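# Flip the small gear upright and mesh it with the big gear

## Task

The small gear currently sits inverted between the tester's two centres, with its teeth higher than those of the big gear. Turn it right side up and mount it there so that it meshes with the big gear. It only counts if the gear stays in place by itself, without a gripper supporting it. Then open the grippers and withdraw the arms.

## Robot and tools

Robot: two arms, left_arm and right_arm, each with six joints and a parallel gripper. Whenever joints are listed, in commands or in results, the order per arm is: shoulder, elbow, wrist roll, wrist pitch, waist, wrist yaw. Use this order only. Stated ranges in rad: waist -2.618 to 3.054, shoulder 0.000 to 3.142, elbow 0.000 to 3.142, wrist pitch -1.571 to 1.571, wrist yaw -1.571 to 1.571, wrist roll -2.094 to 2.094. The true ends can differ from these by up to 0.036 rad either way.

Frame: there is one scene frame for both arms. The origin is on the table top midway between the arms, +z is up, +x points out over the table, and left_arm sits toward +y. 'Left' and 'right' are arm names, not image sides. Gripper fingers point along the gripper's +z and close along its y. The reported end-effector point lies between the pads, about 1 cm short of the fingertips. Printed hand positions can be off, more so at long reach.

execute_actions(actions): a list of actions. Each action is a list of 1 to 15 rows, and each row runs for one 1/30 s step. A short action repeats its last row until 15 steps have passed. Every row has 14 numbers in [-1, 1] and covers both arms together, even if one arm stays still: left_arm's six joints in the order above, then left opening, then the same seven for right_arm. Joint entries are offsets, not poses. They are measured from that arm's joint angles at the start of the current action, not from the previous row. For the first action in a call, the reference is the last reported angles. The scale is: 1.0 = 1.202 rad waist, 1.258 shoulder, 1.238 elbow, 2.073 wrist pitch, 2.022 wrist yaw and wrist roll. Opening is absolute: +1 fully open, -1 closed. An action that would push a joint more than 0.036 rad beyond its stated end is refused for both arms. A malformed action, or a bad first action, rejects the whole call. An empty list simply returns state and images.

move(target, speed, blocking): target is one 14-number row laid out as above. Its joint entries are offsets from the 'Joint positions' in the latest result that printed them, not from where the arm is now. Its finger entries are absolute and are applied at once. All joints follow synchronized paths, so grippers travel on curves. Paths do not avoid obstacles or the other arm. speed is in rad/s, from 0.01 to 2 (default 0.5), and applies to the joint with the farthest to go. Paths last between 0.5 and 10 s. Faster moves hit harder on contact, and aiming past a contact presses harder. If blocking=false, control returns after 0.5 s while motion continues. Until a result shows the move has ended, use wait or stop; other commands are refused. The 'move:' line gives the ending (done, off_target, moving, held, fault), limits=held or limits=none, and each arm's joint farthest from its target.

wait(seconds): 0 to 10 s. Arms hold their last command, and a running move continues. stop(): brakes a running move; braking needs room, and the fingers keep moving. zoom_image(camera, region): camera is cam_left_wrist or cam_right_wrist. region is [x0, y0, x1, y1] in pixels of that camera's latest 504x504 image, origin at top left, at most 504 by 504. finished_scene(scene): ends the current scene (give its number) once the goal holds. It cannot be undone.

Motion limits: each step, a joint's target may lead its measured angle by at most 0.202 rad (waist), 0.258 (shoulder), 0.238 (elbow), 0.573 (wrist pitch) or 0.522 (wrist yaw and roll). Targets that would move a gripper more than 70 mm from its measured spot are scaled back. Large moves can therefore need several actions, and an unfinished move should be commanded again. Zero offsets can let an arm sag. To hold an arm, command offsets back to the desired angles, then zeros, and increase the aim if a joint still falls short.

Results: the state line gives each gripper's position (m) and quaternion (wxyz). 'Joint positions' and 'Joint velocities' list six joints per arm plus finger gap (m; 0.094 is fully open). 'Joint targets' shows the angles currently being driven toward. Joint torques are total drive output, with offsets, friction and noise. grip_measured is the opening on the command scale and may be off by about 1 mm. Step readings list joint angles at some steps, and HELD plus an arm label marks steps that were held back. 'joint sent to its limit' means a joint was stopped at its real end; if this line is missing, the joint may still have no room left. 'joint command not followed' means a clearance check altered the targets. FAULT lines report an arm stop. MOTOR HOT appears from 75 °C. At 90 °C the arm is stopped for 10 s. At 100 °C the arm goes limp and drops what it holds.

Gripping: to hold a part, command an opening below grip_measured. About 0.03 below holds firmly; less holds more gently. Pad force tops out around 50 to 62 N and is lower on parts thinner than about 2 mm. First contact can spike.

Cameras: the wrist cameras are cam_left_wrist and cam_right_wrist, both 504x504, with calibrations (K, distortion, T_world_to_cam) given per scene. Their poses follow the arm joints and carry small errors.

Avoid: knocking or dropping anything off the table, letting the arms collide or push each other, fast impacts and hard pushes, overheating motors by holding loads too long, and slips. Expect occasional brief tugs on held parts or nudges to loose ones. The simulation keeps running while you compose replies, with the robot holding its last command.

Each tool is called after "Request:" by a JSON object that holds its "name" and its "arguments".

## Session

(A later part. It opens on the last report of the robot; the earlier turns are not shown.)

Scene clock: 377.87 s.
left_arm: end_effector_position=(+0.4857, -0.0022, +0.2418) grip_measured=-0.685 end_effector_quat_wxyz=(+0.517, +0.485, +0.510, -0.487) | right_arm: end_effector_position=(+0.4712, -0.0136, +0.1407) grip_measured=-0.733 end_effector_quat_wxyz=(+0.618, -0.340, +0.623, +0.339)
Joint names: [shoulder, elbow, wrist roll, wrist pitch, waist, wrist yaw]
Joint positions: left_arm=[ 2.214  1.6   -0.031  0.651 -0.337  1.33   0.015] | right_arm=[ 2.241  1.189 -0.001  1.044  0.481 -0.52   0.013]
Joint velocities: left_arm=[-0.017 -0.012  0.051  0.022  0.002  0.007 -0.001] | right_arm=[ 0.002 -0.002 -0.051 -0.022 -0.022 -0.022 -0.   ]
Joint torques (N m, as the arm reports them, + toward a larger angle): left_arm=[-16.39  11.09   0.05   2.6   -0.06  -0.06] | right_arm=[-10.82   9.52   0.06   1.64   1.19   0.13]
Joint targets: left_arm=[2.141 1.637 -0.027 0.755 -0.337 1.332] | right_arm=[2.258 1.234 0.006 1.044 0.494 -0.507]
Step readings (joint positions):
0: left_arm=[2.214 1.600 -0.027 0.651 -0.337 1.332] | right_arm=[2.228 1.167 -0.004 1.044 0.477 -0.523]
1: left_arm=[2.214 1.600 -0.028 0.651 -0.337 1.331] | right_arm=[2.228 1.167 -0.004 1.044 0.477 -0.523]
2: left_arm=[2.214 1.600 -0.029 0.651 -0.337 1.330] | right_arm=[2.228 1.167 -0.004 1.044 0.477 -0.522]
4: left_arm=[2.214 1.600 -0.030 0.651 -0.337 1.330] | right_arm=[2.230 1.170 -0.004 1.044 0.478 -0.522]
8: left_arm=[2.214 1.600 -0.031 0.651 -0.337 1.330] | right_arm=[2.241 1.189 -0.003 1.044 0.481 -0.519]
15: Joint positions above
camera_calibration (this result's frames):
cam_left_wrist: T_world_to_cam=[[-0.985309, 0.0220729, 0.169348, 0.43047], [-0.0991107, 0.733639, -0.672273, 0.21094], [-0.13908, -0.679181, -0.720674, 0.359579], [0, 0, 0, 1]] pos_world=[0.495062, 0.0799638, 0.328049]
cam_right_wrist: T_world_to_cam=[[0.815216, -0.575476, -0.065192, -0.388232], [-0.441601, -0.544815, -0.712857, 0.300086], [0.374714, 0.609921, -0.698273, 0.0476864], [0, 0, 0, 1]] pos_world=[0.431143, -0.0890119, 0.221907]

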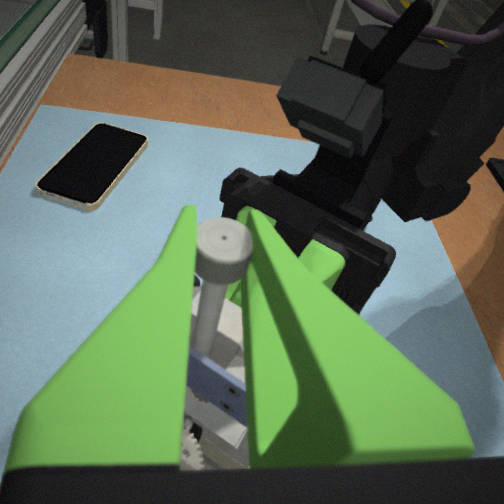

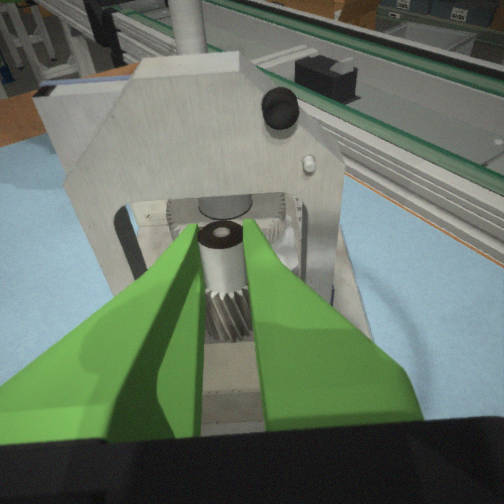

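Request:
{"name": "execute_actions", "arguments": {"actions": [[[-0.058,0.03,0,0.05,0,0,-0.72,0,-0.016,0,0.005,-0.004,-0.002,-0.77]],[[-0.058,0.03,0,0.05,0,0,-0.72,0,0,0,0.018,0,0,-0.77]]]}}

Request:
{"name": "zoom_image", "arguments": {"camera": "cam_right_wrist", "region": [130, 170, 330, 370]}}

Scene clock: 383.07 s.
left_arm: end_effector_position=(+0.4857, -0.0022, +0.2418) grip_measured=-0.685 end_effector_quat_wxyz=(+0.516, +0.484, +0.511, -0.488) | right_arm: end_effector_position=(+0.4708, -0.0145, +0.1406) grip_measured=-0.733 end_effector_quat_wxyz=(+0.618, -0.340, +0.622, +0.340)
Joint names: [shoulder, elbow, wrist roll, wrist pitch, waist, wrist yaw]
Joint positions: left_arm=[ 2.214  1.6   -0.033  0.651 -0.337  1.33   0.015] | right_arm=[ 2.241  1.185 -0.001  1.049  0.479 -0.523  0.013]
Joint velocities: left_arm=[ 0.002  0.002  0.051 -0.051 -0.002 -0.051  0.   ] | right_arm=[-0.002 -0.007 -0.007 -0.051  0.012 -0.007  0.   ]
Joint torques (N m, as the arm reports them, + toward a larger angle): left_arm=[-16.62  11.1   -0.01   2.67  -0.06  -0.07] | right_arm=[-12.25   6.11   0.01   1.96  -0.02   0.  ]
Joint targets: left_arm=[2.141 1.637 -0.032 0.755 -0.337 1.330] | right_arm=[2.241 1.185 -0.001 1.084 0.479 -0.523]
Step readings (joint positions; steps 1 to 15: 1st action; 16 to 30: 2nd action):
0: left_arm=[2.214 1.600 -0.031 0.651 -0.337 1.330] | right_arm=[2.241 1.189 -0.001 1.044 0.481 -0.520]
1: left_arm=[2.214 1.600 -0.031 0.651 -0.337 1.330] | right_arm=[2.241 1.187 -0.001 1.044 0.480 -0.521]
2: left_arm=[2.214 1.600 -0.032 0.651 -0.337 1.330] | right_arm=[2.241 1.186 -0.001 1.046 0.479 -0.522]
4: left_arm=[2.214 1.600 -0.032 0.651 -0.337 1.330] | right_arm=[2.241 1.185 -0.001 1.046 0.479 -0.523]
8: left_arm=[2.214 1.600 -0.033 0.651 -0.337 1.330] | right_arm=[2.241 1.185 -0.001 1.046 0.479 -0.523]
15: left_arm=[2.214 1.600 -0.033 0.651 -0.337 1.330] | right_arm=[2.241 1.185 -0.001 1.046 0.479 -0.523]
16: left_arm=[2.214 1.600 -0.033 0.651 -0.337 1.330] | right_arm=[2.241 1.185 -0.001 1.048 0.479 -0.523]
17: left_arm=[2.214 1.600 -0.033 0.651 -0.337 1.330] | right_arm=[2.241 1.185 -0.001 1.049 0.479 -0.523]
19: left_arm=[2.214 1.600 -0.033 0.651 -0.337 1.330] | right_arm=[2.241 1.185 -0.001 1.049 0.479 -0.523]
23: left_arm=[2.214 1.600 -0.033 0.651 -0.337 1.330] | right_arm=[2.241 1.185 -0.001 1.049 0.479 -0.523]
30: Joint positions above
camera_calibration (this result's frames):
cam_left_wrist: T_world_to_cam=[[-0.984854, 0.022121, 0.171971, 0.429614], [-0.100886, 0.733542, -0.672114, 0.211764], [-0.141016, -0.679284, -0.7202, 0.360405], [0, 0, 0, 1]] pos_world=[0.495294, 0.0799763, 0.328012]
cam_right_wrist: T_world_to_cam=[[0.815961, -0.574472, -0.0647193, -0.388881], [-0.440009, -0.544529, -0.714059, 0.298748], [0.374966, 0.611122, -0.697088, 0.0479846], [0, 0, 0, 1]] pos_world=[0.430771, -0.0900491, 0.221605]

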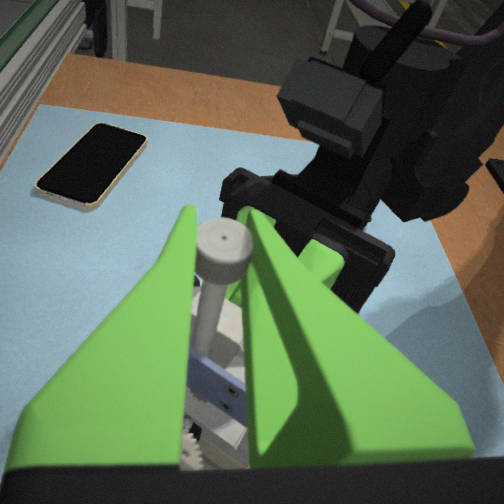

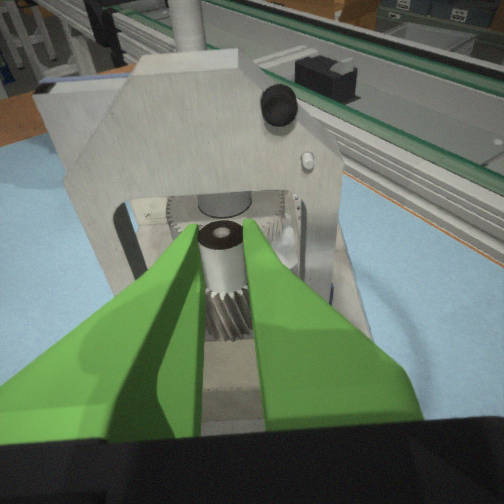

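Region (130, 170, 330, 370) of cam_right_wrist's 504x504 image, scaled by 2.520, with more detail than that image has.

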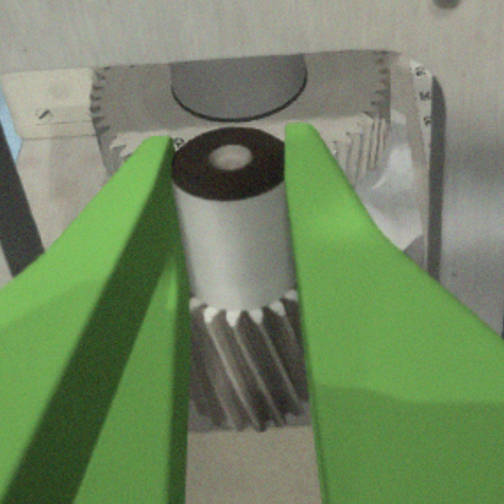

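Request:
{"name": "execute_actions", "arguments": {"actions": [[[-0.058,0.03,0,0.05,0,0,-0.72,-0.03,0,0,0.004,0,0,-0.77]]]}}

Scene clock: 388.03 s.
left_arm: end_effector_position=(+0.4857, -0.0022, +0.2418) grip_measured=-0.685 end_effector_quat_wxyz=(+0.516, +0.484, +0.511, -0.488) | right_arm: end_effector_position=(+0.4708, -0.0145, +0.1406) grip_measured=-0.733 end_effector_quat_wxyz=(+0.618, -0.340, +0.622, +0.340)
Joint names: [shoulder, elbow, wrist roll, wrist pitch, waist, wrist yaw]
Joint positions: left_arm=[ 2.214  1.6   -0.034  0.651 -0.337  1.33   0.015] | right_arm=[ 2.241  1.185 -0.001  1.049  0.479 -0.523  0.013]
Joint velocities: left_arm=[ 0.002 -0.007 -0.007 -0.007 -0.002  0.007 -0.   ] | right_arm=[-0.007 -0.012 -0.022 -0.081 -0.017 -0.022  0.001]
Joint torques (N m, as the arm reports them, + toward a larger angle): left_arm=[-16.33  11.04   0.01   2.68  -0.01  -0.1 ] | right_arm=[-15.7    6.1   -0.02   1.73   0.01  -0.01]
Joint targets: left_arm=[2.141 1.637 -0.033 0.755 -0.337 1.330] | right_arm=[2.203 1.185 -0.001 1.057 0.479 -0.523]
Step readings (joint positions):
0: left_arm=[2.214 1.600 -0.034 0.651 -0.337 1.330] | right_arm=[2.241 1.185 -0.001 1.049 0.479 -0.523]
1: left_arm=[2.214 1.600 -0.034 0.651 -0.337 1.330] | right_arm=[2.241 1.185 -0.001 1.049 0.479 -0.523]
2: left_arm=[2.214 1.600 -0.034 0.651 -0.337 1.330] | right_arm=[2.241 1.185 -0.001 1.049 0.479 -0.523]
4: left_arm=[2.214 1.600 -0.034 0.651 -0.337 1.330] | right_arm=[2.241 1.185 -0.001 1.049 0.479 -0.523]
8: left_arm=[2.214 1.600 -0.034 0.651 -0.337 1.330] | right_arm=[2.241 1.185 -0.001 1.049 0.479 -0.523]
15: Joint positions above
camera_calibration (this result's frames):
cam_left_wrist: T_world_to_cam=[[-0.984722, 0.0221348, 0.172721, 0.429369], [-0.101393, 0.733515, -0.672068, 0.211999], [-0.141569, -0.679313, -0.720064, 0.360641], [0, 0, 0, 1]] pos_world=[0.49536, 0.0799799, 0.328001]
cam_right_wrist: T_world_to_cam=[[0.815961, -0.574472, -0.0647193, -0.388881], [-0.440009, -0.544529, -0.714059, 0.298748], [0.374966, 0.611122, -0.697088, 0.0479846], [0, 0, 0, 1]] pos_world=[0.430771, -0.0900491, 0.221605]

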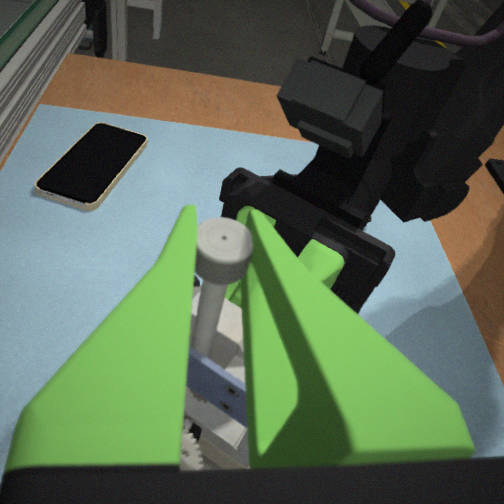

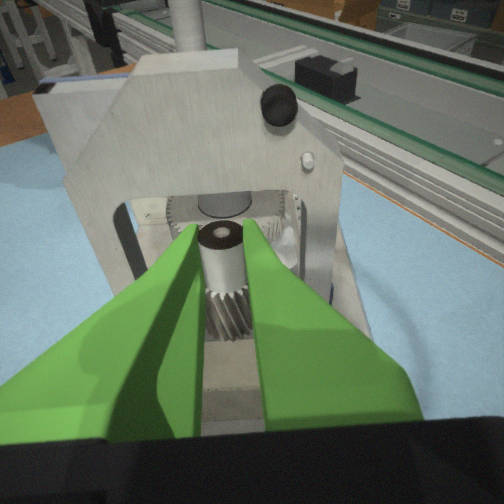

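Request:
{"name": "execute_actions", "arguments": {"actions": [[[-0.058,0.03,0,0.05,0,0,-0.72,-0.038,-0.026,0,0.004,-0.008,-0.005,-0.77]]]}}

Scene clock: 392.20 s.
left_arm: end_effector_position=(+0.4857, -0.0022, +0.2418) grip_measured=-0.685 end_effector_quat_wxyz=(+0.516, +0.484, +0.511, -0.488) | right_arm: end_effector_position=(+0.4684, -0.0168, +0.1458) grip_measured=-0.733 end_effector_quat_wxyz=(+0.620, -0.340, +0.620, +0.340)
Joint names: [shoulder, elbow, wrist roll, wrist pitch, waist, wrist yaw]
Joint positions: left_arm=[ 2.214  1.6   -0.034  0.651 -0.337  1.33   0.015] | right_arm=[ 2.221  1.17  -0.001  1.049  0.476 -0.526  0.013]
Joint velocities: left_arm=[-0.012  0.012  0.022  0.037 -0.007 -0.051 -0.002] | right_arm=[-0.007  0.012 -0.007  0.037  0.007 -0.037  0.   ]
Joint torques (N m, as the arm reports them, + toward a larger angle): left_arm=[-16.41  11.1    0.03   2.66   0.09  -0.09] | right_arm=[-14.62   4.97  -0.02   1.73  -0.74  -0.08]
Joint targets: left_arm=[2.141 1.637 -0.034 0.755 -0.337 1.330] | right_arm=[2.193 1.153 -0.001 1.057 0.469 -0.533]
Step readings (joint positions):
0: left_arm=[2.214 1.600 -0.034 0.651 -0.337 1.330] | right_arm=[2.241 1.185 -0.001 1.049 0.479 -0.523]
1: left_arm=[2.214 1.600 -0.034 0.651 -0.337 1.330] | right_arm=[2.239 1.183 -0.001 1.049 0.478 -0.523]
2: left_arm=[2.214 1.600 -0.034 0.651 -0.337 1.330] | right_arm=[2.235 1.177 -0.001 1.049 0.477 -0.523]
4: left_arm=[2.214 1.600 -0.034 0.651 -0.337 1.330] | right_arm=[2.227 1.171 -0.001 1.049 0.477 -0.524]
8: left_arm=[2.214 1.600 -0.034 0.651 -0.337 1.330] | right_arm=[2.221 1.170 -0.001 1.049 0.476 -0.525]
15: Joint positions above
camera_calibration (this result's frames):
cam_left_wrist: T_world_to_cam=[[-0.984656, 0.0221417, 0.173095, 0.429247], [-0.101646, 0.733501, -0.672045, 0.212116], [-0.141846, -0.679328, -0.719995, 0.360759], [0, 0, 0, 1]] pos_world=[0.495394, 0.0799817, 0.327996]
cam_right_wrist: T_world_to_cam=[[0.81646, -0.574015, -0.0624462, -0.388416], [-0.436654, -0.543056, -0.717233, 0.299022], [0.377791, 0.61286, -0.694029, 0.0521979], [0, 0, 0, 1]] pos_world=[0.427976, -0.0925613, 0.22644]

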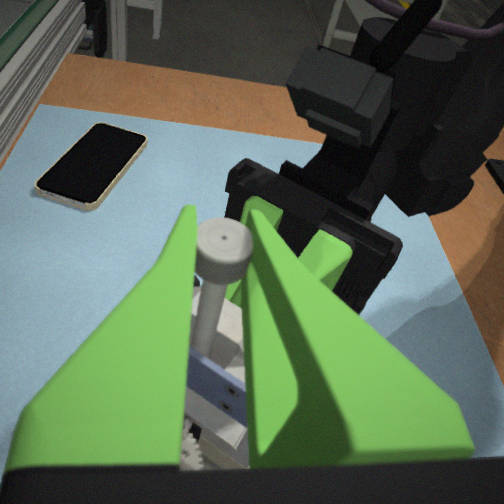

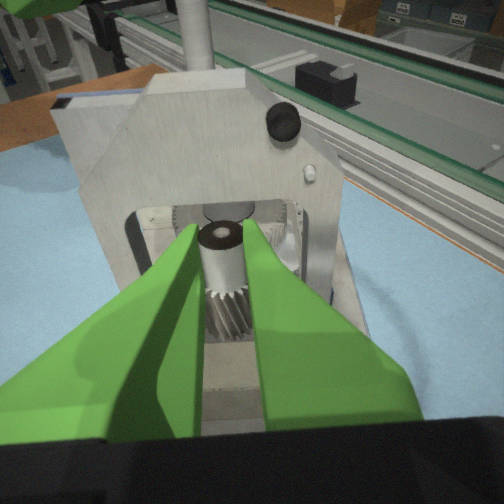

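Forward in two steps.

Request:
{"name": "execute_actions", "arguments": {"actions": [[[-0.058,0.03,0,0.05,0,0,-0.72,0.022,0.048,0,-0.013,0.012,0.006,-0.77]],[[-0.058,0.03,0,0.05,0,0,-0.72,0.022,0.048,0,-0.013,0.012,0.007,-0.77]]]}}

Scene clock: 400.07 s.
left_arm: end_effector_position=(+0.4857, -0.0022, +0.2418) grip_measured=-0.685 end_effector_quat_wxyz=(+0.516, +0.484, +0.511, -0.488) | right_arm: end_effector_position=(+0.4736, -0.0057, +0.1418) grip_measured=-0.733 end_effector_quat_wxyz=(+0.615, -0.342, +0.623, +0.341)
Joint names: [shoulder, elbow, wrist roll, wrist pitch, waist, wrist yaw]
Joint positions: left_arm=[ 2.214  1.6   -0.034  0.651 -0.337  1.33   0.015] | right_arm=[ 2.252  1.222 -0.001  1.019  0.492 -0.514  0.013]
Joint velocities: left_arm=[-0.002 -0.007  0.022  0.022 -0.012 -0.022 -0.   ] | right_arm=[ 0.012 -0.002  0.007  0.007  0.007 -0.051 -0.   ]
Joint torques (N m, as the arm reports them, + toward a larger angle): left_arm=[-16.78  11.17   0.06   2.67   0.08  -0.04] | right_arm=[-11.39   8.69  -0.02   1.51   0.57   0.08]
Joint targets: left_arm=[2.141 1.637 -0.034 0.755 -0.337 1.330] | right_arm=[2.265 1.256 -0.001 1.004 0.499 -0.507]
Step readings (joint positions; steps 1 to 15: 1st action; 16 to 30: 2nd action):
0: left_arm=[2.214 1.600 -0.034 0.651 -0.337 1.330] | right_arm=[2.221 1.170 -0.001 1.049 0.476 -0.526]
1: left_arm=[2.214 1.600 -0.034 0.651 -0.337 1.330] | right_arm=[2.223 1.174 -0.001 1.047 0.477 -0.526]
2: left_arm=[2.214 1.600 -0.034 0.651 -0.337 1.330] | right_arm=[2.227 1.183 -0.001 1.044 0.478 -0.524]
4: left_arm=[2.214 1.600 -0.034 0.651 -0.337 1.330] | right_arm=[2.234 1.194 -0.001 1.039 0.481 -0.522]
8: left_arm=[2.214 1.600 -0.034 0.651 -0.337 1.330] | right_arm=[2.237 1.196 -0.001 1.034 0.484 -0.521]
15: left_arm=[2.214 1.600 -0.034 0.651 -0.337 1.330] | right_arm=[2.237 1.196 -0.001 1.031 0.484 -0.521]
16: left_arm=[2.214 1.600 -0.034 0.651 -0.337 1.330] | right_arm=[2.239 1.199 -0.001 1.029 0.485 -0.521]
17: left_arm=[2.214 1.600 -0.034 0.651 -0.337 1.330] | right_arm=[2.244 1.208 -0.001 1.026 0.486 -0.519]
19: left_arm=[2.214 1.600 -0.034 0.651 -0.337 1.330] | right_arm=[2.251 1.220 -0.001 1.021 0.489 -0.516]
23: left_arm=[2.214 1.600 -0.034 0.651 -0.337 1.330] | right_arm=[2.252 1.222 -0.001 1.019 0.492 -0.514]
30: Joint positions above
camera_calibration (this result's frames):
cam_left_wrist: T_world_to_cam=[[-0.984656, 0.0221417, 0.173095, 0.429247], [-0.101646, 0.733501, -0.672045, 0.212116], [-0.141846, -0.679328, -0.719995, 0.360759], [0, 0, 0, 1]] pos_world=[0.495394, 0.0799817, 0.327996]
cam_right_wrist: T_world_to_cam=[[0.818492, -0.570588, -0.0670824, -0.386806], [-0.440637, -0.548538, -0.710595, 0.30543], [0.36866, 0.611175, -0.700396, 0.0458976], [0, 0, 0, 1]] pos_world=[0.434261, -0.0812185, 0.223236]

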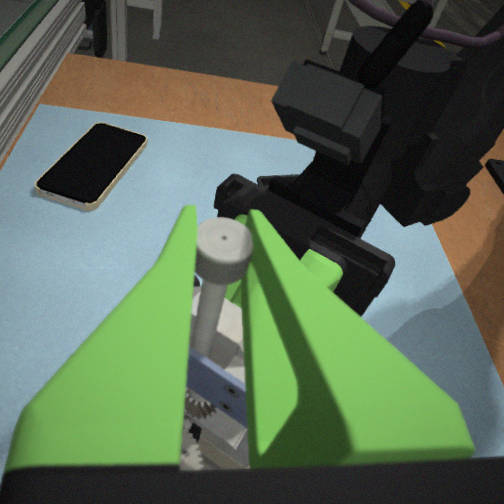

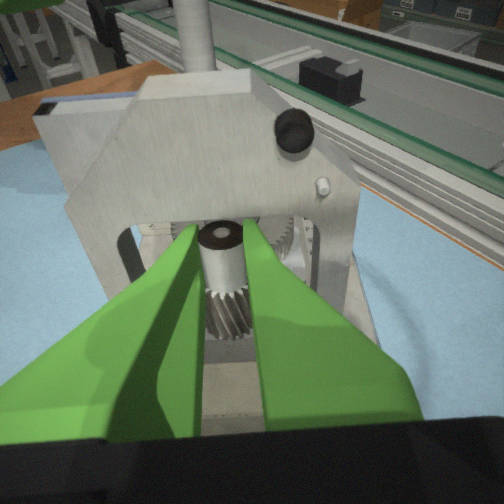

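Request:
{"name": "execute_actions", "arguments": {"actions": [[[-0.058,0.03,0,0.05,0,0,-0.72,0,0.037,0,0.003,0.008,0.005,-0.77]],[[-0.058,0.03,0,0.05,0,0,-0.72,0.017,0.042,0,-0.008,0.01,0.006,-0.77]]]}}

Request:
{"name": "zoom_image", "arguments": {"camera": "cam_left_wrist", "region": [150, 340, 280, 470]}}

Scene clock: 408.03 s.
left_arm: end_effector_position=(+0.4857, -0.0022, +0.2418) grip_measured=-0.685 end_effector_quat_wxyz=(+0.516, +0.484, +0.511, -0.488) | right_arm: end_effector_position=(+0.4776, -0.0014, +0.1453) grip_measured=-0.733 end_effector_quat_wxyz=(+0.619, -0.341, +0.620, +0.340)
Joint names: [shoulder, elbow, wrist roll, wrist pitch, waist, wrist yaw]
Joint positions: left_arm=[ 2.214  1.6   -0.035  0.651 -0.337  1.33   0.015] | right_arm=[ 2.264  1.251 -0.001  1.01   0.497 -0.508  0.013]
Joint velocities: left_arm=[-0.012  0.022  0.022 -0.066  0.007 -0.051  0.   ] | right_arm=[ 0.002 -0.022  0.007 -0.095  0.007  0.007 -0.002]
Joint torques (N m, as the arm reports them, + toward a larger angle): left_arm=[-16.49  11.17  -0.02   2.69   0.07  -0.08] | right_arm=[-11.88   8.97   0.02   1.56   0.55   0.09]
Joint targets: left_arm=[2.141 1.637 -0.035 0.755 -0.337 1.330] | right_arm=[2.274 1.286 -0.001 1.002 0.504 -0.500]
Step readings (joint positions; steps 1 to 15: 1st action; 16 to 30: 2nd action):
0: left_arm=[2.214 1.600 -0.034 0.651 -0.337 1.330] | right_arm=[2.252 1.222 -0.001 1.019 0.492 -0.514]
1: left_arm=[2.214 1.600 -0.034 0.651 -0.337 1.330] | right_arm=[2.252 1.224 -0.001 1.019 0.492 -0.514]
2: left_arm=[2.214 1.600 -0.035 0.651 -0.337 1.330] | right_arm=[2.252 1.226 -0.001 1.019 0.492 -0.514]
4: left_arm=[2.214 1.600 -0.035 0.651 -0.337 1.330] | right_arm=[2.252 1.231 -0.001 1.019 0.492 -0.513]
8: left_arm=[2.214 1.600 -0.035 0.651 -0.337 1.330] | right_arm=[2.252 1.234 -0.001 1.019 0.492 -0.513]
15: left_arm=[2.214 1.600 -0.035 0.651 -0.337 1.330] | right_arm=[2.252 1.234 -0.001 1.019 0.492 -0.512]
16: left_arm=[2.214 1.600 -0.035 0.651 -0.337 1.330] | right_arm=[2.253 1.236 -0.001 1.017 0.492 -0.512]
17: left_arm=[2.214 1.600 -0.035 0.651 -0.337 1.330] | right_arm=[2.256 1.241 -0.001 1.014 0.493 -0.511]
19: left_arm=[2.214 1.600 -0.035 0.651 -0.337 1.330] | right_arm=[2.262 1.249 -0.001 1.012 0.494 -0.509]
23: left_arm=[2.214 1.600 -0.035 0.651 -0.337 1.330] | right_arm=[2.264 1.251 -0.001 1.010 0.497 -0.508]
30: Joint positions above
camera_calibration (this result's frames):
cam_left_wrist: T_world_to_cam=[[-0.98459, 0.0221487, 0.17347, 0.429124], [-0.1019, 0.733487, -0.672022, 0.212234], [-0.142122, -0.679343, -0.719927, 0.360876], [0, 0, 0, 1]] pos_world=[0.495427, 0.0799835, 0.32799]
cam_right_wrist: T_world_to_cam=[[0.817927, -0.571869, -0.0629356, -0.387766], [-0.435916, -0.544626, -0.716491, 0.310623], [0.375463, 0.613473, -0.694751, 0.0400961], [0, 0, 0, 1]] pos_world=[0.437515, -0.0771753, 0.226011]

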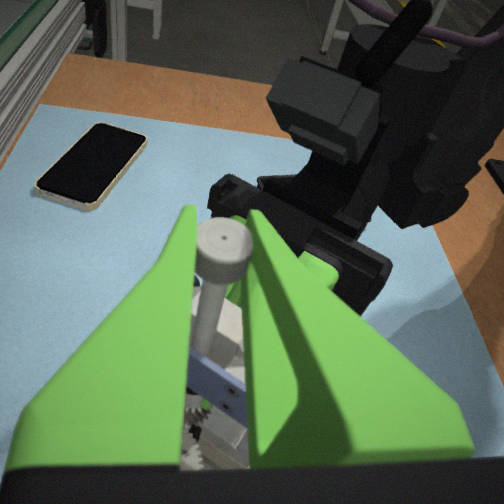

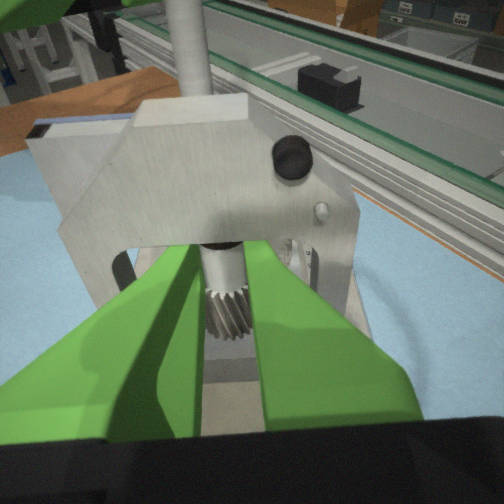

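Region (150, 340, 280, 470) of cam_left_wrist's 504x504 image, scaled by 3.877, with more detail than that image has.

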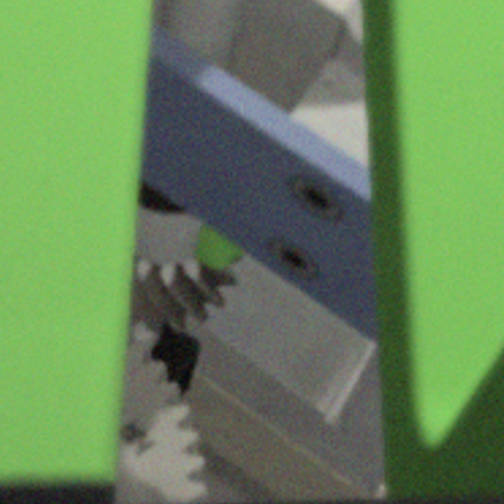

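Request:
{"name": "execute_actions", "arguments": {"actions": [[[-0.058,0.03,0,0.05,0,0,-0.72,0.014,0.041,0,-0.005,0.011,0.005,-0.77]]]}}

Request:
{"name": "zoom_image", "arguments": {"camera": "cam_left_wrist", "region": [150, 340, 280, 470]}}

Scene clock: 413.93 s.
left_arm: end_effector_position=(+0.4857, -0.0022, +0.2418) grip_measured=-0.685 end_effector_quat_wxyz=(+0.516, +0.484, +0.511, -0.488) | right_arm: end_effector_position=(+0.4785, -0.0007, +0.1451) grip_measured=-0.733 end_effector_quat_wxyz=(+0.619, -0.341, +0.620, +0.340)
Joint names: [shoulder, elbow, wrist roll, wrist pitch, waist, wrist yaw]
Joint positions: left_arm=[ 2.214  1.6   -0.035  0.651 -0.337  1.33   0.015] | right_arm=[ 2.267  1.257 -0.001  1.007  0.497 -0.507  0.013]
Joint velocities: left_arm=[-0.007  0.017  0.007 -0.022 -0.002 -0.022  0.   ] | right_arm=[-0.022 -0.002  0.007  0.007  0.012  0.066  0.001]
Joint torques (N m, as the arm reports them, + toward a larger angle): left_arm=[-16.5   11.23   0.     2.65  -0.07  -0.04] | right_arm=[-11.49   9.77   0.01   1.6    0.97   0.1 ]
Joint targets: left_arm=[2.141 1.637 -0.035 0.755 -0.337 1.330] | right_arm=[2.281 1.302 -0.001 0.999 0.510 -0.497]
Step readings (joint positions):
0: left_arm=[2.214 1.600 -0.035 0.651 -0.337 1.330] | right_arm=[2.264 1.251 -0.001 1.010 0.497 -0.508]
1: left_arm=[2.214 1.600 -0.035 0.651 -0.337 1.330] | right_arm=[2.264 1.253 -0.001 1.009 0.497 -0.507]
2: left_arm=[2.214 1.600 -0.035 0.651 -0.337 1.330] | right_arm=[2.265 1.256 -0.001 1.007 0.497 -0.507]
4: left_arm=[2.214 1.600 -0.035 0.651 -0.337 1.330] | right_arm=[2.267 1.257 -0.001 1.007 0.497 -0.507]
8: left_arm=[2.214 1.600 -0.035 0.651 -0.337 1.330] | right_arm=[2.267 1.257 -0.001 1.007 0.497 -0.507]
15: Joint positions above
camera_calibration (this result's frames):
cam_left_wrist: T_world_to_cam=[[-0.98459, 0.0221487, 0.17347, 0.429124], [-0.1019, 0.733487, -0.672022, 0.212234], [-0.142122, -0.679343, -0.719927, 0.360876], [0, 0, 0, 1]] pos_world=[0.495427, 0.0799835, 0.32799]
cam_right_wrist: T_world_to_cam=[[0.817906, -0.57188, -0.0631046, -0.388073], [-0.436155, -0.544757, -0.716246, 0.311362], [0.37523, 0.613345, -0.694989, 0.0394214], [0, 0, 0, 1]] pos_world=[0.438418, -0.0764932, 0.22592]

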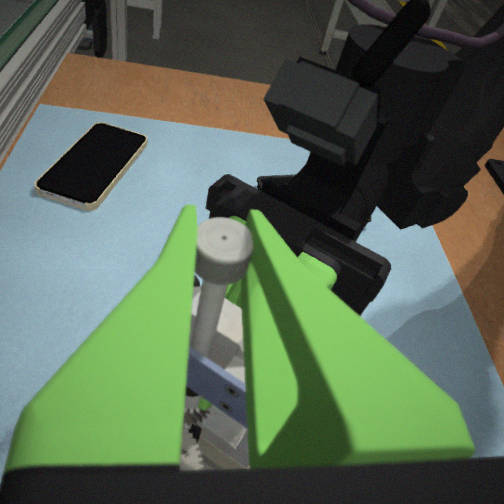

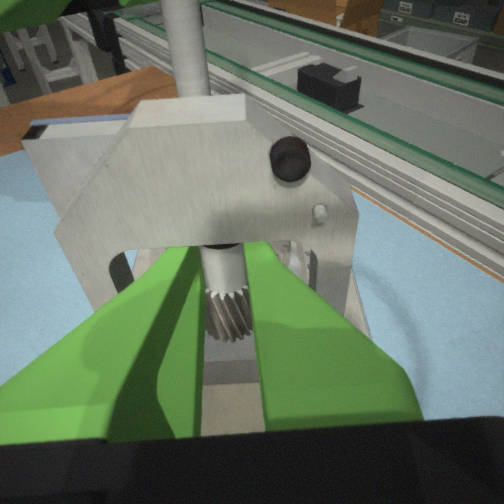

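Region (150, 340, 280, 470) of cam_left_wrist's 504x504 image, scaled by 3.877, with more detail than that image has.

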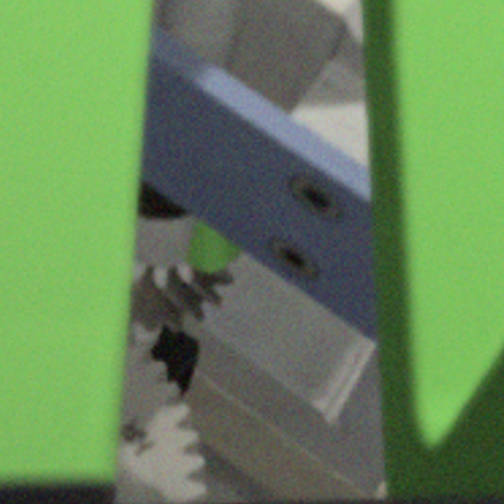

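Request:
{"name": "execute_actions", "arguments": {"actions": [[[-0.058,0.03,0,0.05,0,0,-0.72,-0.015,0.04,0,0.015,0.02,0,-0.77]]]}}

Request:
{"name": "zoom_image", "arguments": {"camera": "cam_left_wrist", "region": [150, 340, 280, 470]}}

Scene clock: 420.40 s.
left_arm: end_effector_position=(+0.4857, -0.0022, +0.2418) grip_measured=-0.685 end_effector_quat_wxyz=(+0.516, +0.484, +0.511, -0.488) | right_arm: end_effector_position=(+0.4783, -0.0005, +0.1453) grip_measured=-0.733 end_effector_quat_wxyz=(+0.619, -0.341, +0.620, +0.341)
Joint names: [shoulder, elbow, wrist roll, wrist pitch, waist, wrist yaw]
Joint positions: left_arm=[ 2.214  1.6   -0.035  0.651 -0.337  1.33   0.015] | right_arm=[ 2.267  1.257 -0.001  1.007  0.498 -0.508  0.013]
Joint velocities: left_arm=[ 0.017 -0.012 -0.007 -0.037 -0.007 -0.066 -0.001] | right_arm=[-0.022  0.002  0.007 -0.066 -0.007  0.037 -0.   ]
Joint torques (N m, as the arm reports them, + toward a larger angle): left_arm=[-16.51  11.16  -0.04   2.65  -0.17  -0.04] | right_arm=[-14.55  10.15  -0.03   1.96   2.03   0.01]
Joint targets: left_arm=[2.141 1.637 -0.035 0.755 -0.337 1.330] | right_arm=[2.248 1.307 -0.001 1.038 0.521 -0.507]
Step readings (joint positions):
0: left_arm=[2.214 1.600 -0.035 0.651 -0.337 1.330] | right_arm=[2.267 1.257 -0.001 1.007 0.497 -0.507]
1: left_arm=[2.214 1.600 -0.035 0.651 -0.337 1.330] | right_arm=[2.267 1.257 -0.001 1.007 0.498 -0.508]
2: left_arm=[2.214 1.600 -0.035 0.651 -0.337 1.330] | right_arm=[2.267 1.257 -0.001 1.007 0.498 -0.508]
4: left_arm=[2.214 1.600 -0.035 0.651 -0.337 1.330] | right_arm=[2.267 1.257 -0.001 1.007 0.498 -0.508]
8: left_arm=[2.214 1.600 -0.035 0.651 -0.337 1.330] | right_arm=[2.267 1.257 -0.001 1.007 0.498 -0.508]
15: Joint positions above
camera_calibration (this result's frames):
cam_left_wrist: T_world_to_cam=[[-0.98459, 0.0221487, 0.17347, 0.429124], [-0.1019, 0.733487, -0.672022, 0.212234], [-0.142122, -0.679343, -0.719927, 0.360876], [0, 0, 0, 1]] pos_world=[0.495427, 0.0799835, 0.32799]
cam_right_wrist: T_world_to_cam=[[0.818385, -0.571233, -0.0627657, -0.388054], [-0.43526, -0.544828, -0.716737, 0.311164], [0.375227, 0.613886, -0.694514, 0.0394119], [0, 0, 0, 1]] pos_world=[0.438226, -0.0763328, 0.226038]

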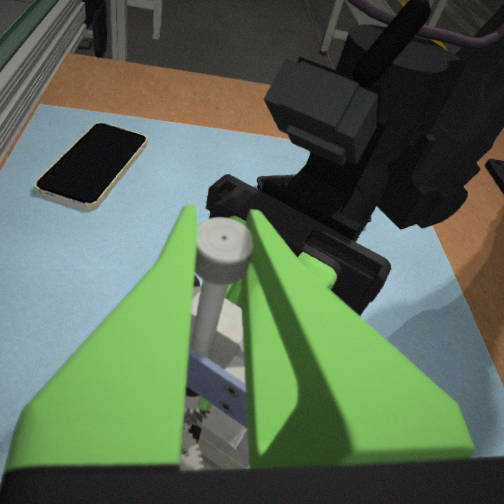

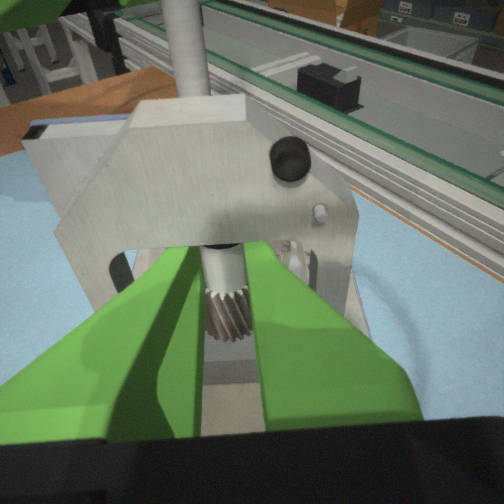

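Region (150, 340, 280, 470) of cam_left_wrist's 504x504 image, scaled by 3.877, with more detail than that image has.

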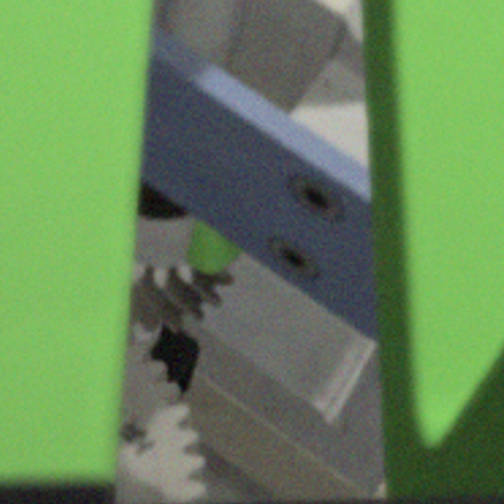

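Request:
{"name": "zoom_image", "arguments": {"camera": "cam_right_wrist", "region": [140, 220, 320, 400]}}

Region (140, 220, 320, 400) of cam_right_wrist's 504x504 image, scaled by 2.800, with more detail than that image has.

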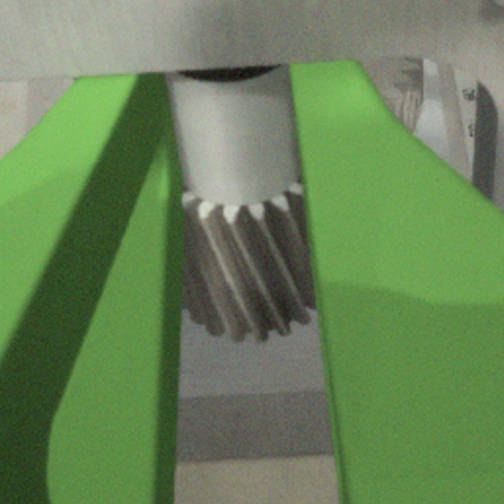

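Request:
{"name": "execute_actions", "arguments": {"actions": [[[-0.058,0.03,0,0.05,0,0,-0.72,-0.02,0,0,0.004,0,0,-0.77]],[[-0.058,0.03,0,0.05,0,0,-0.72,-0.03,-0.019,0,0.004,0,-0.003,-0.77]]]}}

Scene clock: 436.07 s.
left_arm: end_effector_position=(+0.4857, -0.0022, +0.2418) grip_measured=-0.685 end_effector_quat_wxyz=(+0.516, +0.484, +0.511, -0.488) | right_arm: end_effector_position=(+0.4773, -0.0014, +0.1456) grip_measured=-0.733 end_effector_quat_wxyz=(+0.618, -0.341, +0.621, +0.341)
Joint names: [shoulder, elbow, wrist roll, wrist pitch, waist, wrist yaw]
Joint positions: left_arm=[ 2.214  1.6   -0.035  0.651 -0.337  1.33   0.015] | right_arm=[ 2.261  1.25  -0.001  1.007  0.497 -0.508  0.013]
Joint velocities: left_arm=[-0.002 -0.007  0.037  0.022  0.002 -0.007  0.001] | right_arm=[-0.002 -0.007  0.007  0.051 -0.002 -0.022 -0.001]
Joint torques (N m, as the arm reports them, + toward a larger angle): left_arm=[-16.58  11.18   0.01   2.7    0.02  -0.06] | right_arm=[-15.57   5.02   0.01   1.78   0.    -0.07]
Joint targets: left_arm=[2.141 1.637 -0.035 0.755 -0.337 1.330] | right_arm=[2.229 1.234 -0.001 1.016 0.497 -0.514]
Step readings (joint positions; steps 1 to 15: 1st action; 16 to 30: 2nd action):
0: left_arm=[2.214 1.600 -0.035 0.651 -0.337 1.330] | right_arm=[2.267 1.257 -0.001 1.007 0.498 -0.508]
1: left_arm=[2.214 1.600 -0.035 0.651 -0.337 1.330] | right_arm=[2.267 1.257 -0.001 1.007 0.497 -0.508]
2: left_arm=[2.214 1.600 -0.035 0.651 -0.337 1.330] | right_arm=[2.267 1.257 -0.001 1.007 0.497 -0.508]
4: left_arm=[2.214 1.600 -0.035 0.651 -0.337 1.330] | right_arm=[2.267 1.257 -0.001 1.007 0.497 -0.508]
8: left_arm=[2.214 1.600 -0.035 0.651 -0.337 1.330] | right_arm=[2.267 1.257 -0.001 1.007 0.497 -0.508]
15: left_arm=[2.214 1.600 -0.035 0.651 -0.337 1.330] | right_arm=[2.267 1.257 -0.001 1.007 0.497 -0.508]
16: left_arm=[2.214 1.600 -0.035 0.651 -0.337 1.330] | right_arm=[2.266 1.256 -0.001 1.007 0.497 -0.508]
17: left_arm=[2.214 1.600 -0.035 0.651 -0.337 1.330] | right_arm=[2.264 1.252 -0.001 1.008 0.497 -0.508]
19: left_arm=[2.214 1.600 -0.035 0.651 -0.337 1.330] | right_arm=[2.262 1.250 -0.001 1.007 0.497 -0.508]
23: left_arm=[2.214 1.600 -0.035 0.651 -0.337 1.330] | right_arm=[2.261 1.250 -0.001 1.007 0.497 -0.508]
30: Joint positions above
camera_calibration (this result's frames):
cam_left_wrist: T_world_to_cam=[[-0.984524, 0.0221556, 0.173844, 0.429002], [-0.102153, 0.733473, -0.671998, 0.212351], [-0.142399, -0.679357, -0.719859, 0.360994], [0, 0, 0, 1]] pos_world=[0.49546, 0.0799853, 0.327985]
cam_right_wrist: T_world_to_cam=[[0.8183, -0.571279, -0.0634478, -0.387593], [-0.436221, -0.545349, -0.715756, 0.310719], [0.374295, 0.61338, -0.695463, 0.0411523], [0, 0, 0, 1]] pos_world=[0.437307, -0.0772157, 0.226427]

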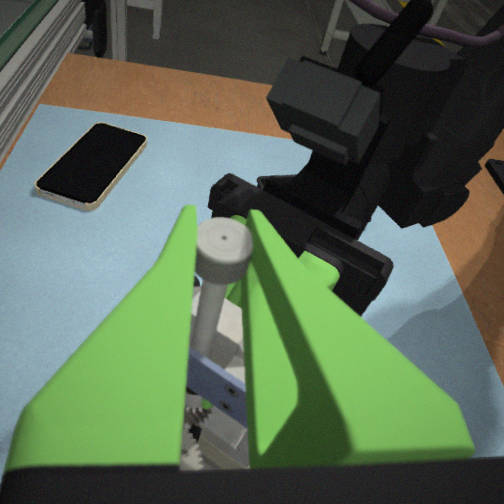

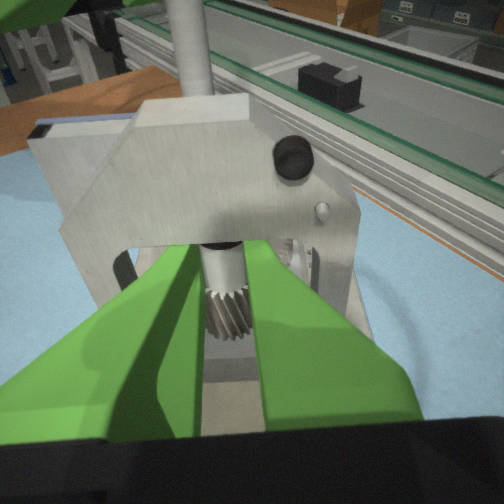

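Test for a ceiling with pitch.

Request:
{"name": "execute_actions", "arguments": {"actions": [[[-0.058,0.03,0,0.05,0,0,-0.72,-0.015,0,0,0.016,0,0,-0.77]]]}}

Scene clock: 441.00 s.
left_arm: end_effector_position=(+0.4857, -0.0022, +0.2418) grip_measured=-0.685 end_effector_quat_wxyz=(+0.516, +0.484, +0.511, -0.488) | right_arm: end_effector_position=(+0.4773, -0.0014, +0.1458) grip_measured=-0.733 end_effector_quat_wxyz=(+0.619, -0.341, +0.620, +0.341)
Joint names: [shoulder, elbow, wrist roll, wrist pitch, waist, wrist yaw]
Joint positions: left_arm=[ 2.214  1.6   -0.035  0.651 -0.337  1.33   0.015] | right_arm=[ 2.261  1.25  -0.001  1.008  0.497 -0.508  0.013]
Joint velocities: left_arm=[-0.012 -0.017  0.037 -0.037 -0.002  0.007 -0.001] | right_arm=[ 0.002  0.002 -0.051  0.037 -0.017 -0.037 -0.   ]
Joint torques (N m, as the arm reports them, + toward a larger angle): left_arm=[-16.37  10.85  -0.04   2.64   0.06  -0.04] | right_arm=[-14.41   6.16   0.     1.96  -0.11  -0.01]
Joint targets: left_arm=[2.141 1.637 -0.035 0.755 -0.337 1.330] | right_arm=[2.242 1.250 -0.001 1.041 0.497 -0.508]
Step readings (joint positions):
0: left_arm=[2.214 1.600 -0.035 0.651 -0.337 1.330] | right_arm=[2.261 1.250 -0.001 1.007 0.497 -0.508]
1: left_arm=[2.214 1.600 -0.035 0.651 -0.337 1.330] | right_arm=[2.261 1.250 -0.001 1.008 0.497 -0.508]
2: left_arm=[2.214 1.600 -0.035 0.651 -0.337 1.330] | right_arm=[2.261 1.250 -0.001 1.008 0.497 -0.508]
4: left_arm=[2.214 1.600 -0.035 0.651 -0.337 1.330] | right_arm=[2.261 1.250 -0.001 1.008 0.497 -0.508]
8: left_arm=[2.214 1.600 -0.035 0.651 -0.337 1.330] | right_arm=[2.261 1.250 -0.001 1.008 0.497 -0.508]
15: Joint positions above
camera_calibration (this result's frames):
cam_left_wrist: T_world_to_cam=[[-0.984524, 0.0221556, 0.173844, 0.429002], [-0.102153, 0.733473, -0.671998, 0.212351], [-0.142399, -0.679357, -0.719859, 0.360994], [0, 0, 0, 1]] pos_world=[0.49546, 0.0799853, 0.327985]
cam_right_wrist: T_world_to_cam=[[0.818342, -0.571256, -0.0631075, -0.387653], [-0.435741, -0.545088, -0.716247, 0.310686], [0.374761, 0.613633, -0.694988, 0.0409806], [0, 0, 0, 1]] pos_world=[0.437253, -0.0772448, 0.226545]

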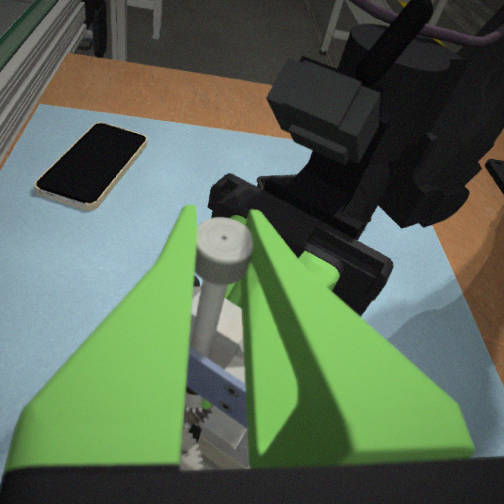

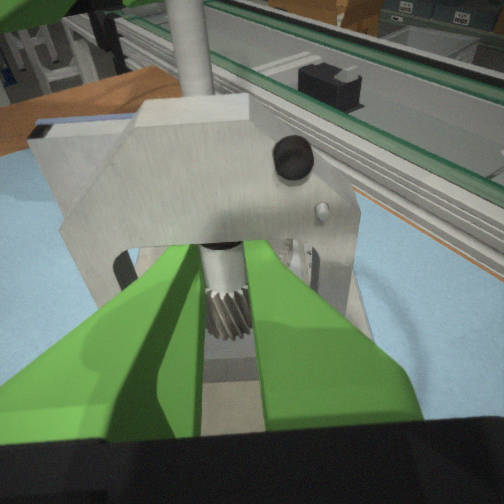

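Request:
{"name": "execute_actions", "arguments": {"actions": [[[-0.058,0.03,0,0.05,0,0,-0.72,-0.027,-0.032,0,0.008,-0.01,-0.006,-0.77]],[[-0.058,0.03,0,0.05,0,0,-0.72,0.016,0,0,0,0,0,-0.77]]]}}

Scene clock: 450.63 s.
left_arm: end_effector_position=(+0.4857, -0.0022, +0.2418) grip_measured=-0.685 end_effector_quat_wxyz=(+0.516, +0.484, +0.511, -0.488) | right_arm: end_effector_position=(+0.4748, -0.0049, +0.1419) grip_measured=-0.733 end_effector_quat_wxyz=(+0.615, -0.341, +0.624, +0.341)
Joint names: [shoulder, elbow, wrist roll, wrist pitch, waist, wrist yaw]
Joint positions: left_arm=[ 2.214  1.6   -0.035  0.651 -0.337  1.33   0.015] | right_arm=[ 2.255  1.23  -0.001  1.013  0.492 -0.514  0.013]
Joint velocities: left_arm=[ 0.002 -0.012  0.022 -0.007 -0.007 -0.007  0.   ] | right_arm=[-0.002  0.027  0.066  0.051  0.017  0.022 -0.001]
Joint torques (N m, as the arm reports them, + toward a larger angle): left_arm=[-16.61  11.07   0.01   2.64   0.03  -0.05] | right_arm=[-10.7    6.26  -0.01   1.67  -0.06  -0.01]
Joint targets: left_arm=[2.141 1.637 -0.035 0.755 -0.337 1.330] | right_arm=[2.276 1.230 -0.001 1.013 0.492 -0.514]
Step readings (joint positions; steps 1 to 15: 1st action; 16 to 30: 2nd action):
0: left_arm=[2.214 1.600 -0.035 0.651 -0.337 1.330] | right_arm=[2.261 1.250 -0.001 1.008 0.497 -0.508]
1: left_arm=[2.214 1.600 -0.035 0.651 -0.337 1.330] | right_arm=[2.261 1.248 -0.001 1.009 0.497 -0.509]
2: left_arm=[2.214 1.600 -0.035 0.651 -0.337 1.330] | right_arm=[2.259 1.241 -0.001 1.009 0.496 -0.510]
4: left_arm=[2.214 1.600 -0.035 0.651 -0.337 1.330] | right_arm=[2.255 1.233 -0.001 1.012 0.494 -0.511]
8: left_arm=[2.214 1.600 -0.035 0.651 -0.337 1.330] | right_arm=[2.255 1.230 -0.001 1.013 0.492 -0.514]
15: left_arm=[2.214 1.600 -0.035 0.651 -0.337 1.330] | right_arm=[2.255 1.230 -0.001 1.013 0.492 -0.514]
16: left_arm=[2.214 1.600 -0.035 0.651 -0.337 1.330] | right_arm=[2.255 1.230 -0.001 1.013 0.492 -0.514]
17: left_arm=[2.214 1.600 -0.035 0.651 -0.337 1.330] | right_arm=[2.255 1.230 -0.001 1.013 0.492 -0.514]
19: left_arm=[2.214 1.600 -0.035 0.651 -0.337 1.330] | right_arm=[2.255 1.230 -0.001 1.013 0.492 -0.514]
23: left_arm=[2.214 1.600 -0.035 0.651 -0.337 1.330] | right_arm=[2.255 1.230 -0.001 1.013 0.492 -0.514]
30: Joint positions above
camera_calibration (this result's frames):
cam_left_wrist: T_world_to_cam=[[-0.984524, 0.0221556, 0.173844, 0.429002], [-0.102153, 0.733473, -0.671998, 0.212351], [-0.142399, -0.679357, -0.719859, 0.360994], [0, 0, 0, 1]] pos_world=[0.49546, 0.0799853, 0.327985]
cam_right_wrist: T_world_to_cam=[[0.818207, -0.570937, -0.0675899, -0.387166], [-0.441559, -0.54876, -0.709851, 0.306778], [0.36819, 0.61065, -0.701102, 0.0453082], [0, 0, 0, 1]] pos_world=[0.43556, -0.0803675, 0.223364]

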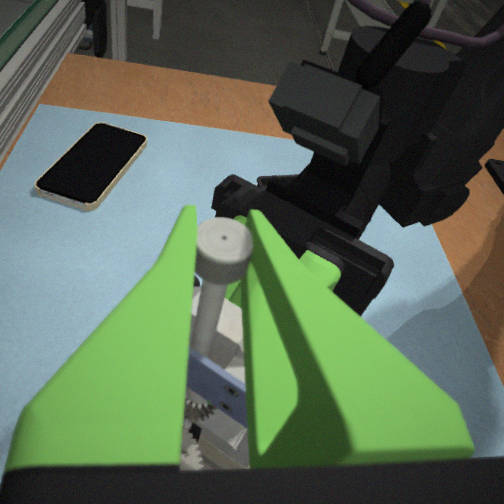

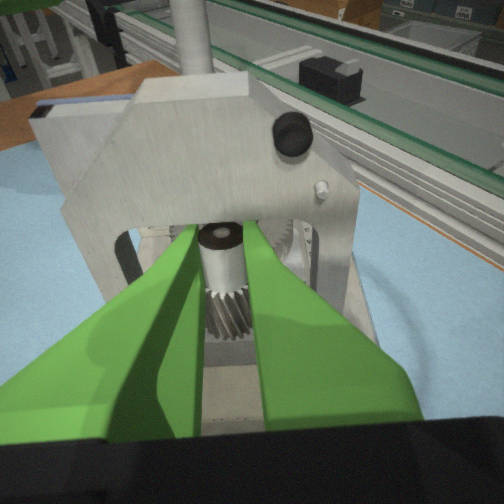

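Likely on the sill (.1418 twice). Open.

Request:
{"name": "execute_actions", "arguments": {"actions": [[[-0.058,0.03,0,0.05,0,0,-0.72,0,0,0,0,0,0,-0.72]],[[-0.058,0.03,0,0.05,0,0,-0.72,0,0,0,0,0,0,-0.5]],[[-0.058,0.03,0,0.05,0,0,-0.72,0.036,0,0,0.027,0,0,-0.5]]]}}

Scene clock: 456.47 s.
left_arm: end_effector_position=(+0.4857, -0.0022, +0.2418) grip_measured=-0.685 end_effector_quat_wxyz=(+0.516, +0.484, +0.511, -0.488) | right_arm: end_effector_position=(+0.4754, -0.0045, +0.1315) grip_measured=-0.501 end_effector_quat_wxyz=(+0.618, -0.342, +0.621, +0.341)
Joint names: [shoulder, elbow, wrist roll, wrist pitch, waist, wrist yaw]
Joint positions: left_arm=[ 2.214  1.6   -0.035  0.651 -0.337  1.33   0.015] | right_arm=[ 2.291  1.23  -0.001  1.057  0.492 -0.514  0.023]
Joint velocities: left_arm=[ 0.002  0.012  0.095 -0.007 -0.027  0.022 -0.   ] | right_arm=[ 0.017  0.012  0.037  0.007  0.002  0.007 -0.001]
Joint torques (N m, as the arm reports them, + toward a larger angle): left_arm=[-16.53  11.36   0.     2.73  -0.02  -0.07] | right_arm=[-11.96   6.15  -0.03   1.74  -0.07   0.  ]
Joint targets: left_arm=[2.141 1.637 -0.035 0.755 -0.337 1.330] | right_arm=[2.300 1.230 -0.001 1.069 0.492 -0.514]
Step readings (joint positions; steps 1 to 15: 1st action; 16 to 30: 2nd action; 31 to 45: 3rd action):
0: left_arm=[2.214 1.600 -0.035 0.651 -0.337 1.330] | right_arm=[2.255 1.230 -0.001 1.013 0.492 -0.514]
1: left_arm=[2.214 1.600 -0.035 0.651 -0.337 1.330] | right_arm=[2.255 1.230 -0.001 1.013 0.492 -0.514]
2: left_arm=[2.214 1.600 -0.035 0.651 -0.337 1.330] | right_arm=[2.255 1.230 -0.001 1.013 0.492 -0.514]
4: left_arm=[2.214 1.600 -0.035 0.651 -0.337 1.330] | right_arm=[2.255 1.230 -0.001 1.013 0.492 -0.514]
8: left_arm=[2.214 1.600 -0.035 0.651 -0.337 1.330] | right_arm=[2.255 1.230 -0.001 1.013 0.492 -0.514]
15: left_arm=[2.214 1.600 -0.035 0.651 -0.337 1.330] | right_arm=[2.255 1.230 -0.001 1.013 0.492 -0.514]
16: left_arm=[2.214 1.600 -0.035 0.651 -0.337 1.330] | right_arm=[2.255 1.230 -0.001 1.013 0.492 -0.514]
17: left_arm=[2.214 1.600 -0.035 0.651 -0.337 1.330] | right_arm=[2.255 1.230 -0.001 1.013 0.492 -0.514]
19: left_arm=[2.214 1.600 -0.035 0.651 -0.337 1.330] | right_arm=[2.255 1.230 -0.001 1.013 0.492 -0.514]
23: left_arm=[2.214 1.600 -0.035 0.651 -0.337 1.330] | right_arm=[2.255 1.230 -0.001 1.013 0.492 -0.514]
30: left_arm=[2.214 1.600 -0.035 0.651 -0.337 1.330] | right_arm=[2.255 1.230 -0.001 1.013 0.492 -0.514]
31: left_arm=[2.214 1.600 -0.035 0.651 -0.337 1.330] | right_arm=[2.259 1.230 -0.001 1.020 0.492 -0.514]
32: left_arm=[2.214 1.600 -0.035 0.651 -0.337 1.330] | right_arm=[2.264 1.230 -0.001 1.033 0.492 -0.514]
34: left_arm=[2.214 1.600 -0.035 0.651 -0.337 1.330] | right_arm=[2.275 1.230 -0.001 1.045 0.492 -0.514]
38: left_arm=[2.214 1.600 -0.035 0.651 -0.337 1.330] | right_arm=[2.291 1.230 -0.001 1.049 0.492 -0.514]
45: Joint positions above
camera_calibration (this result's frames):
cam_left_wrist: T_world_to_cam=[[-0.984524, 0.0221556, 0.173844, 0.429002], [-0.102153, 0.733473, -0.671998, 0.212351], [-0.142399, -0.679357, -0.719859, 0.360994], [0, 0, 0, 1]] pos_world=[0.49546, 0.0799853, 0.327985]
cam_right_wrist: T_world_to_cam=[[0.81891, -0.570364, -0.0638103, -0.388956], [-0.436084, -0.546093, -0.715271, 0.298004], [0.373118, 0.613569, -0.695928, 0.0345785], [0, 0, 0, 1]] pos_world=[0.435573, -0.0803244, 0.212399]

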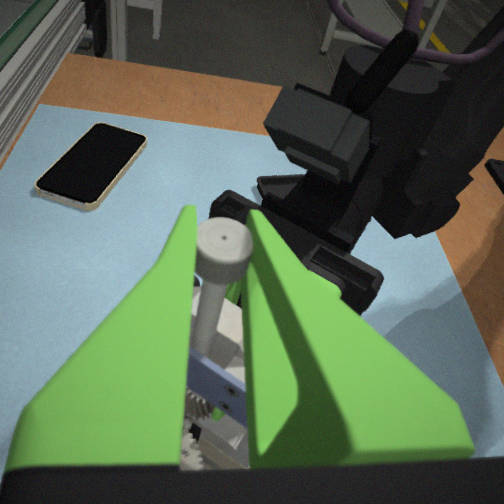

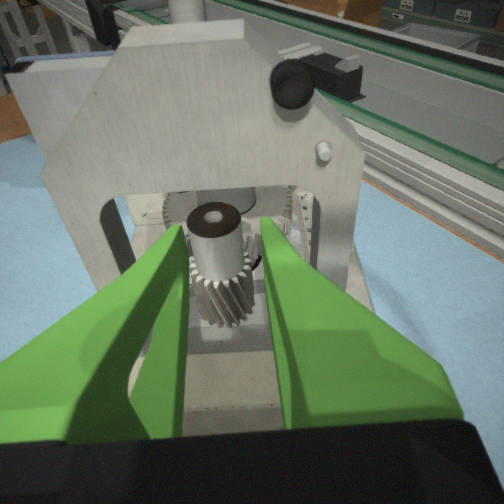

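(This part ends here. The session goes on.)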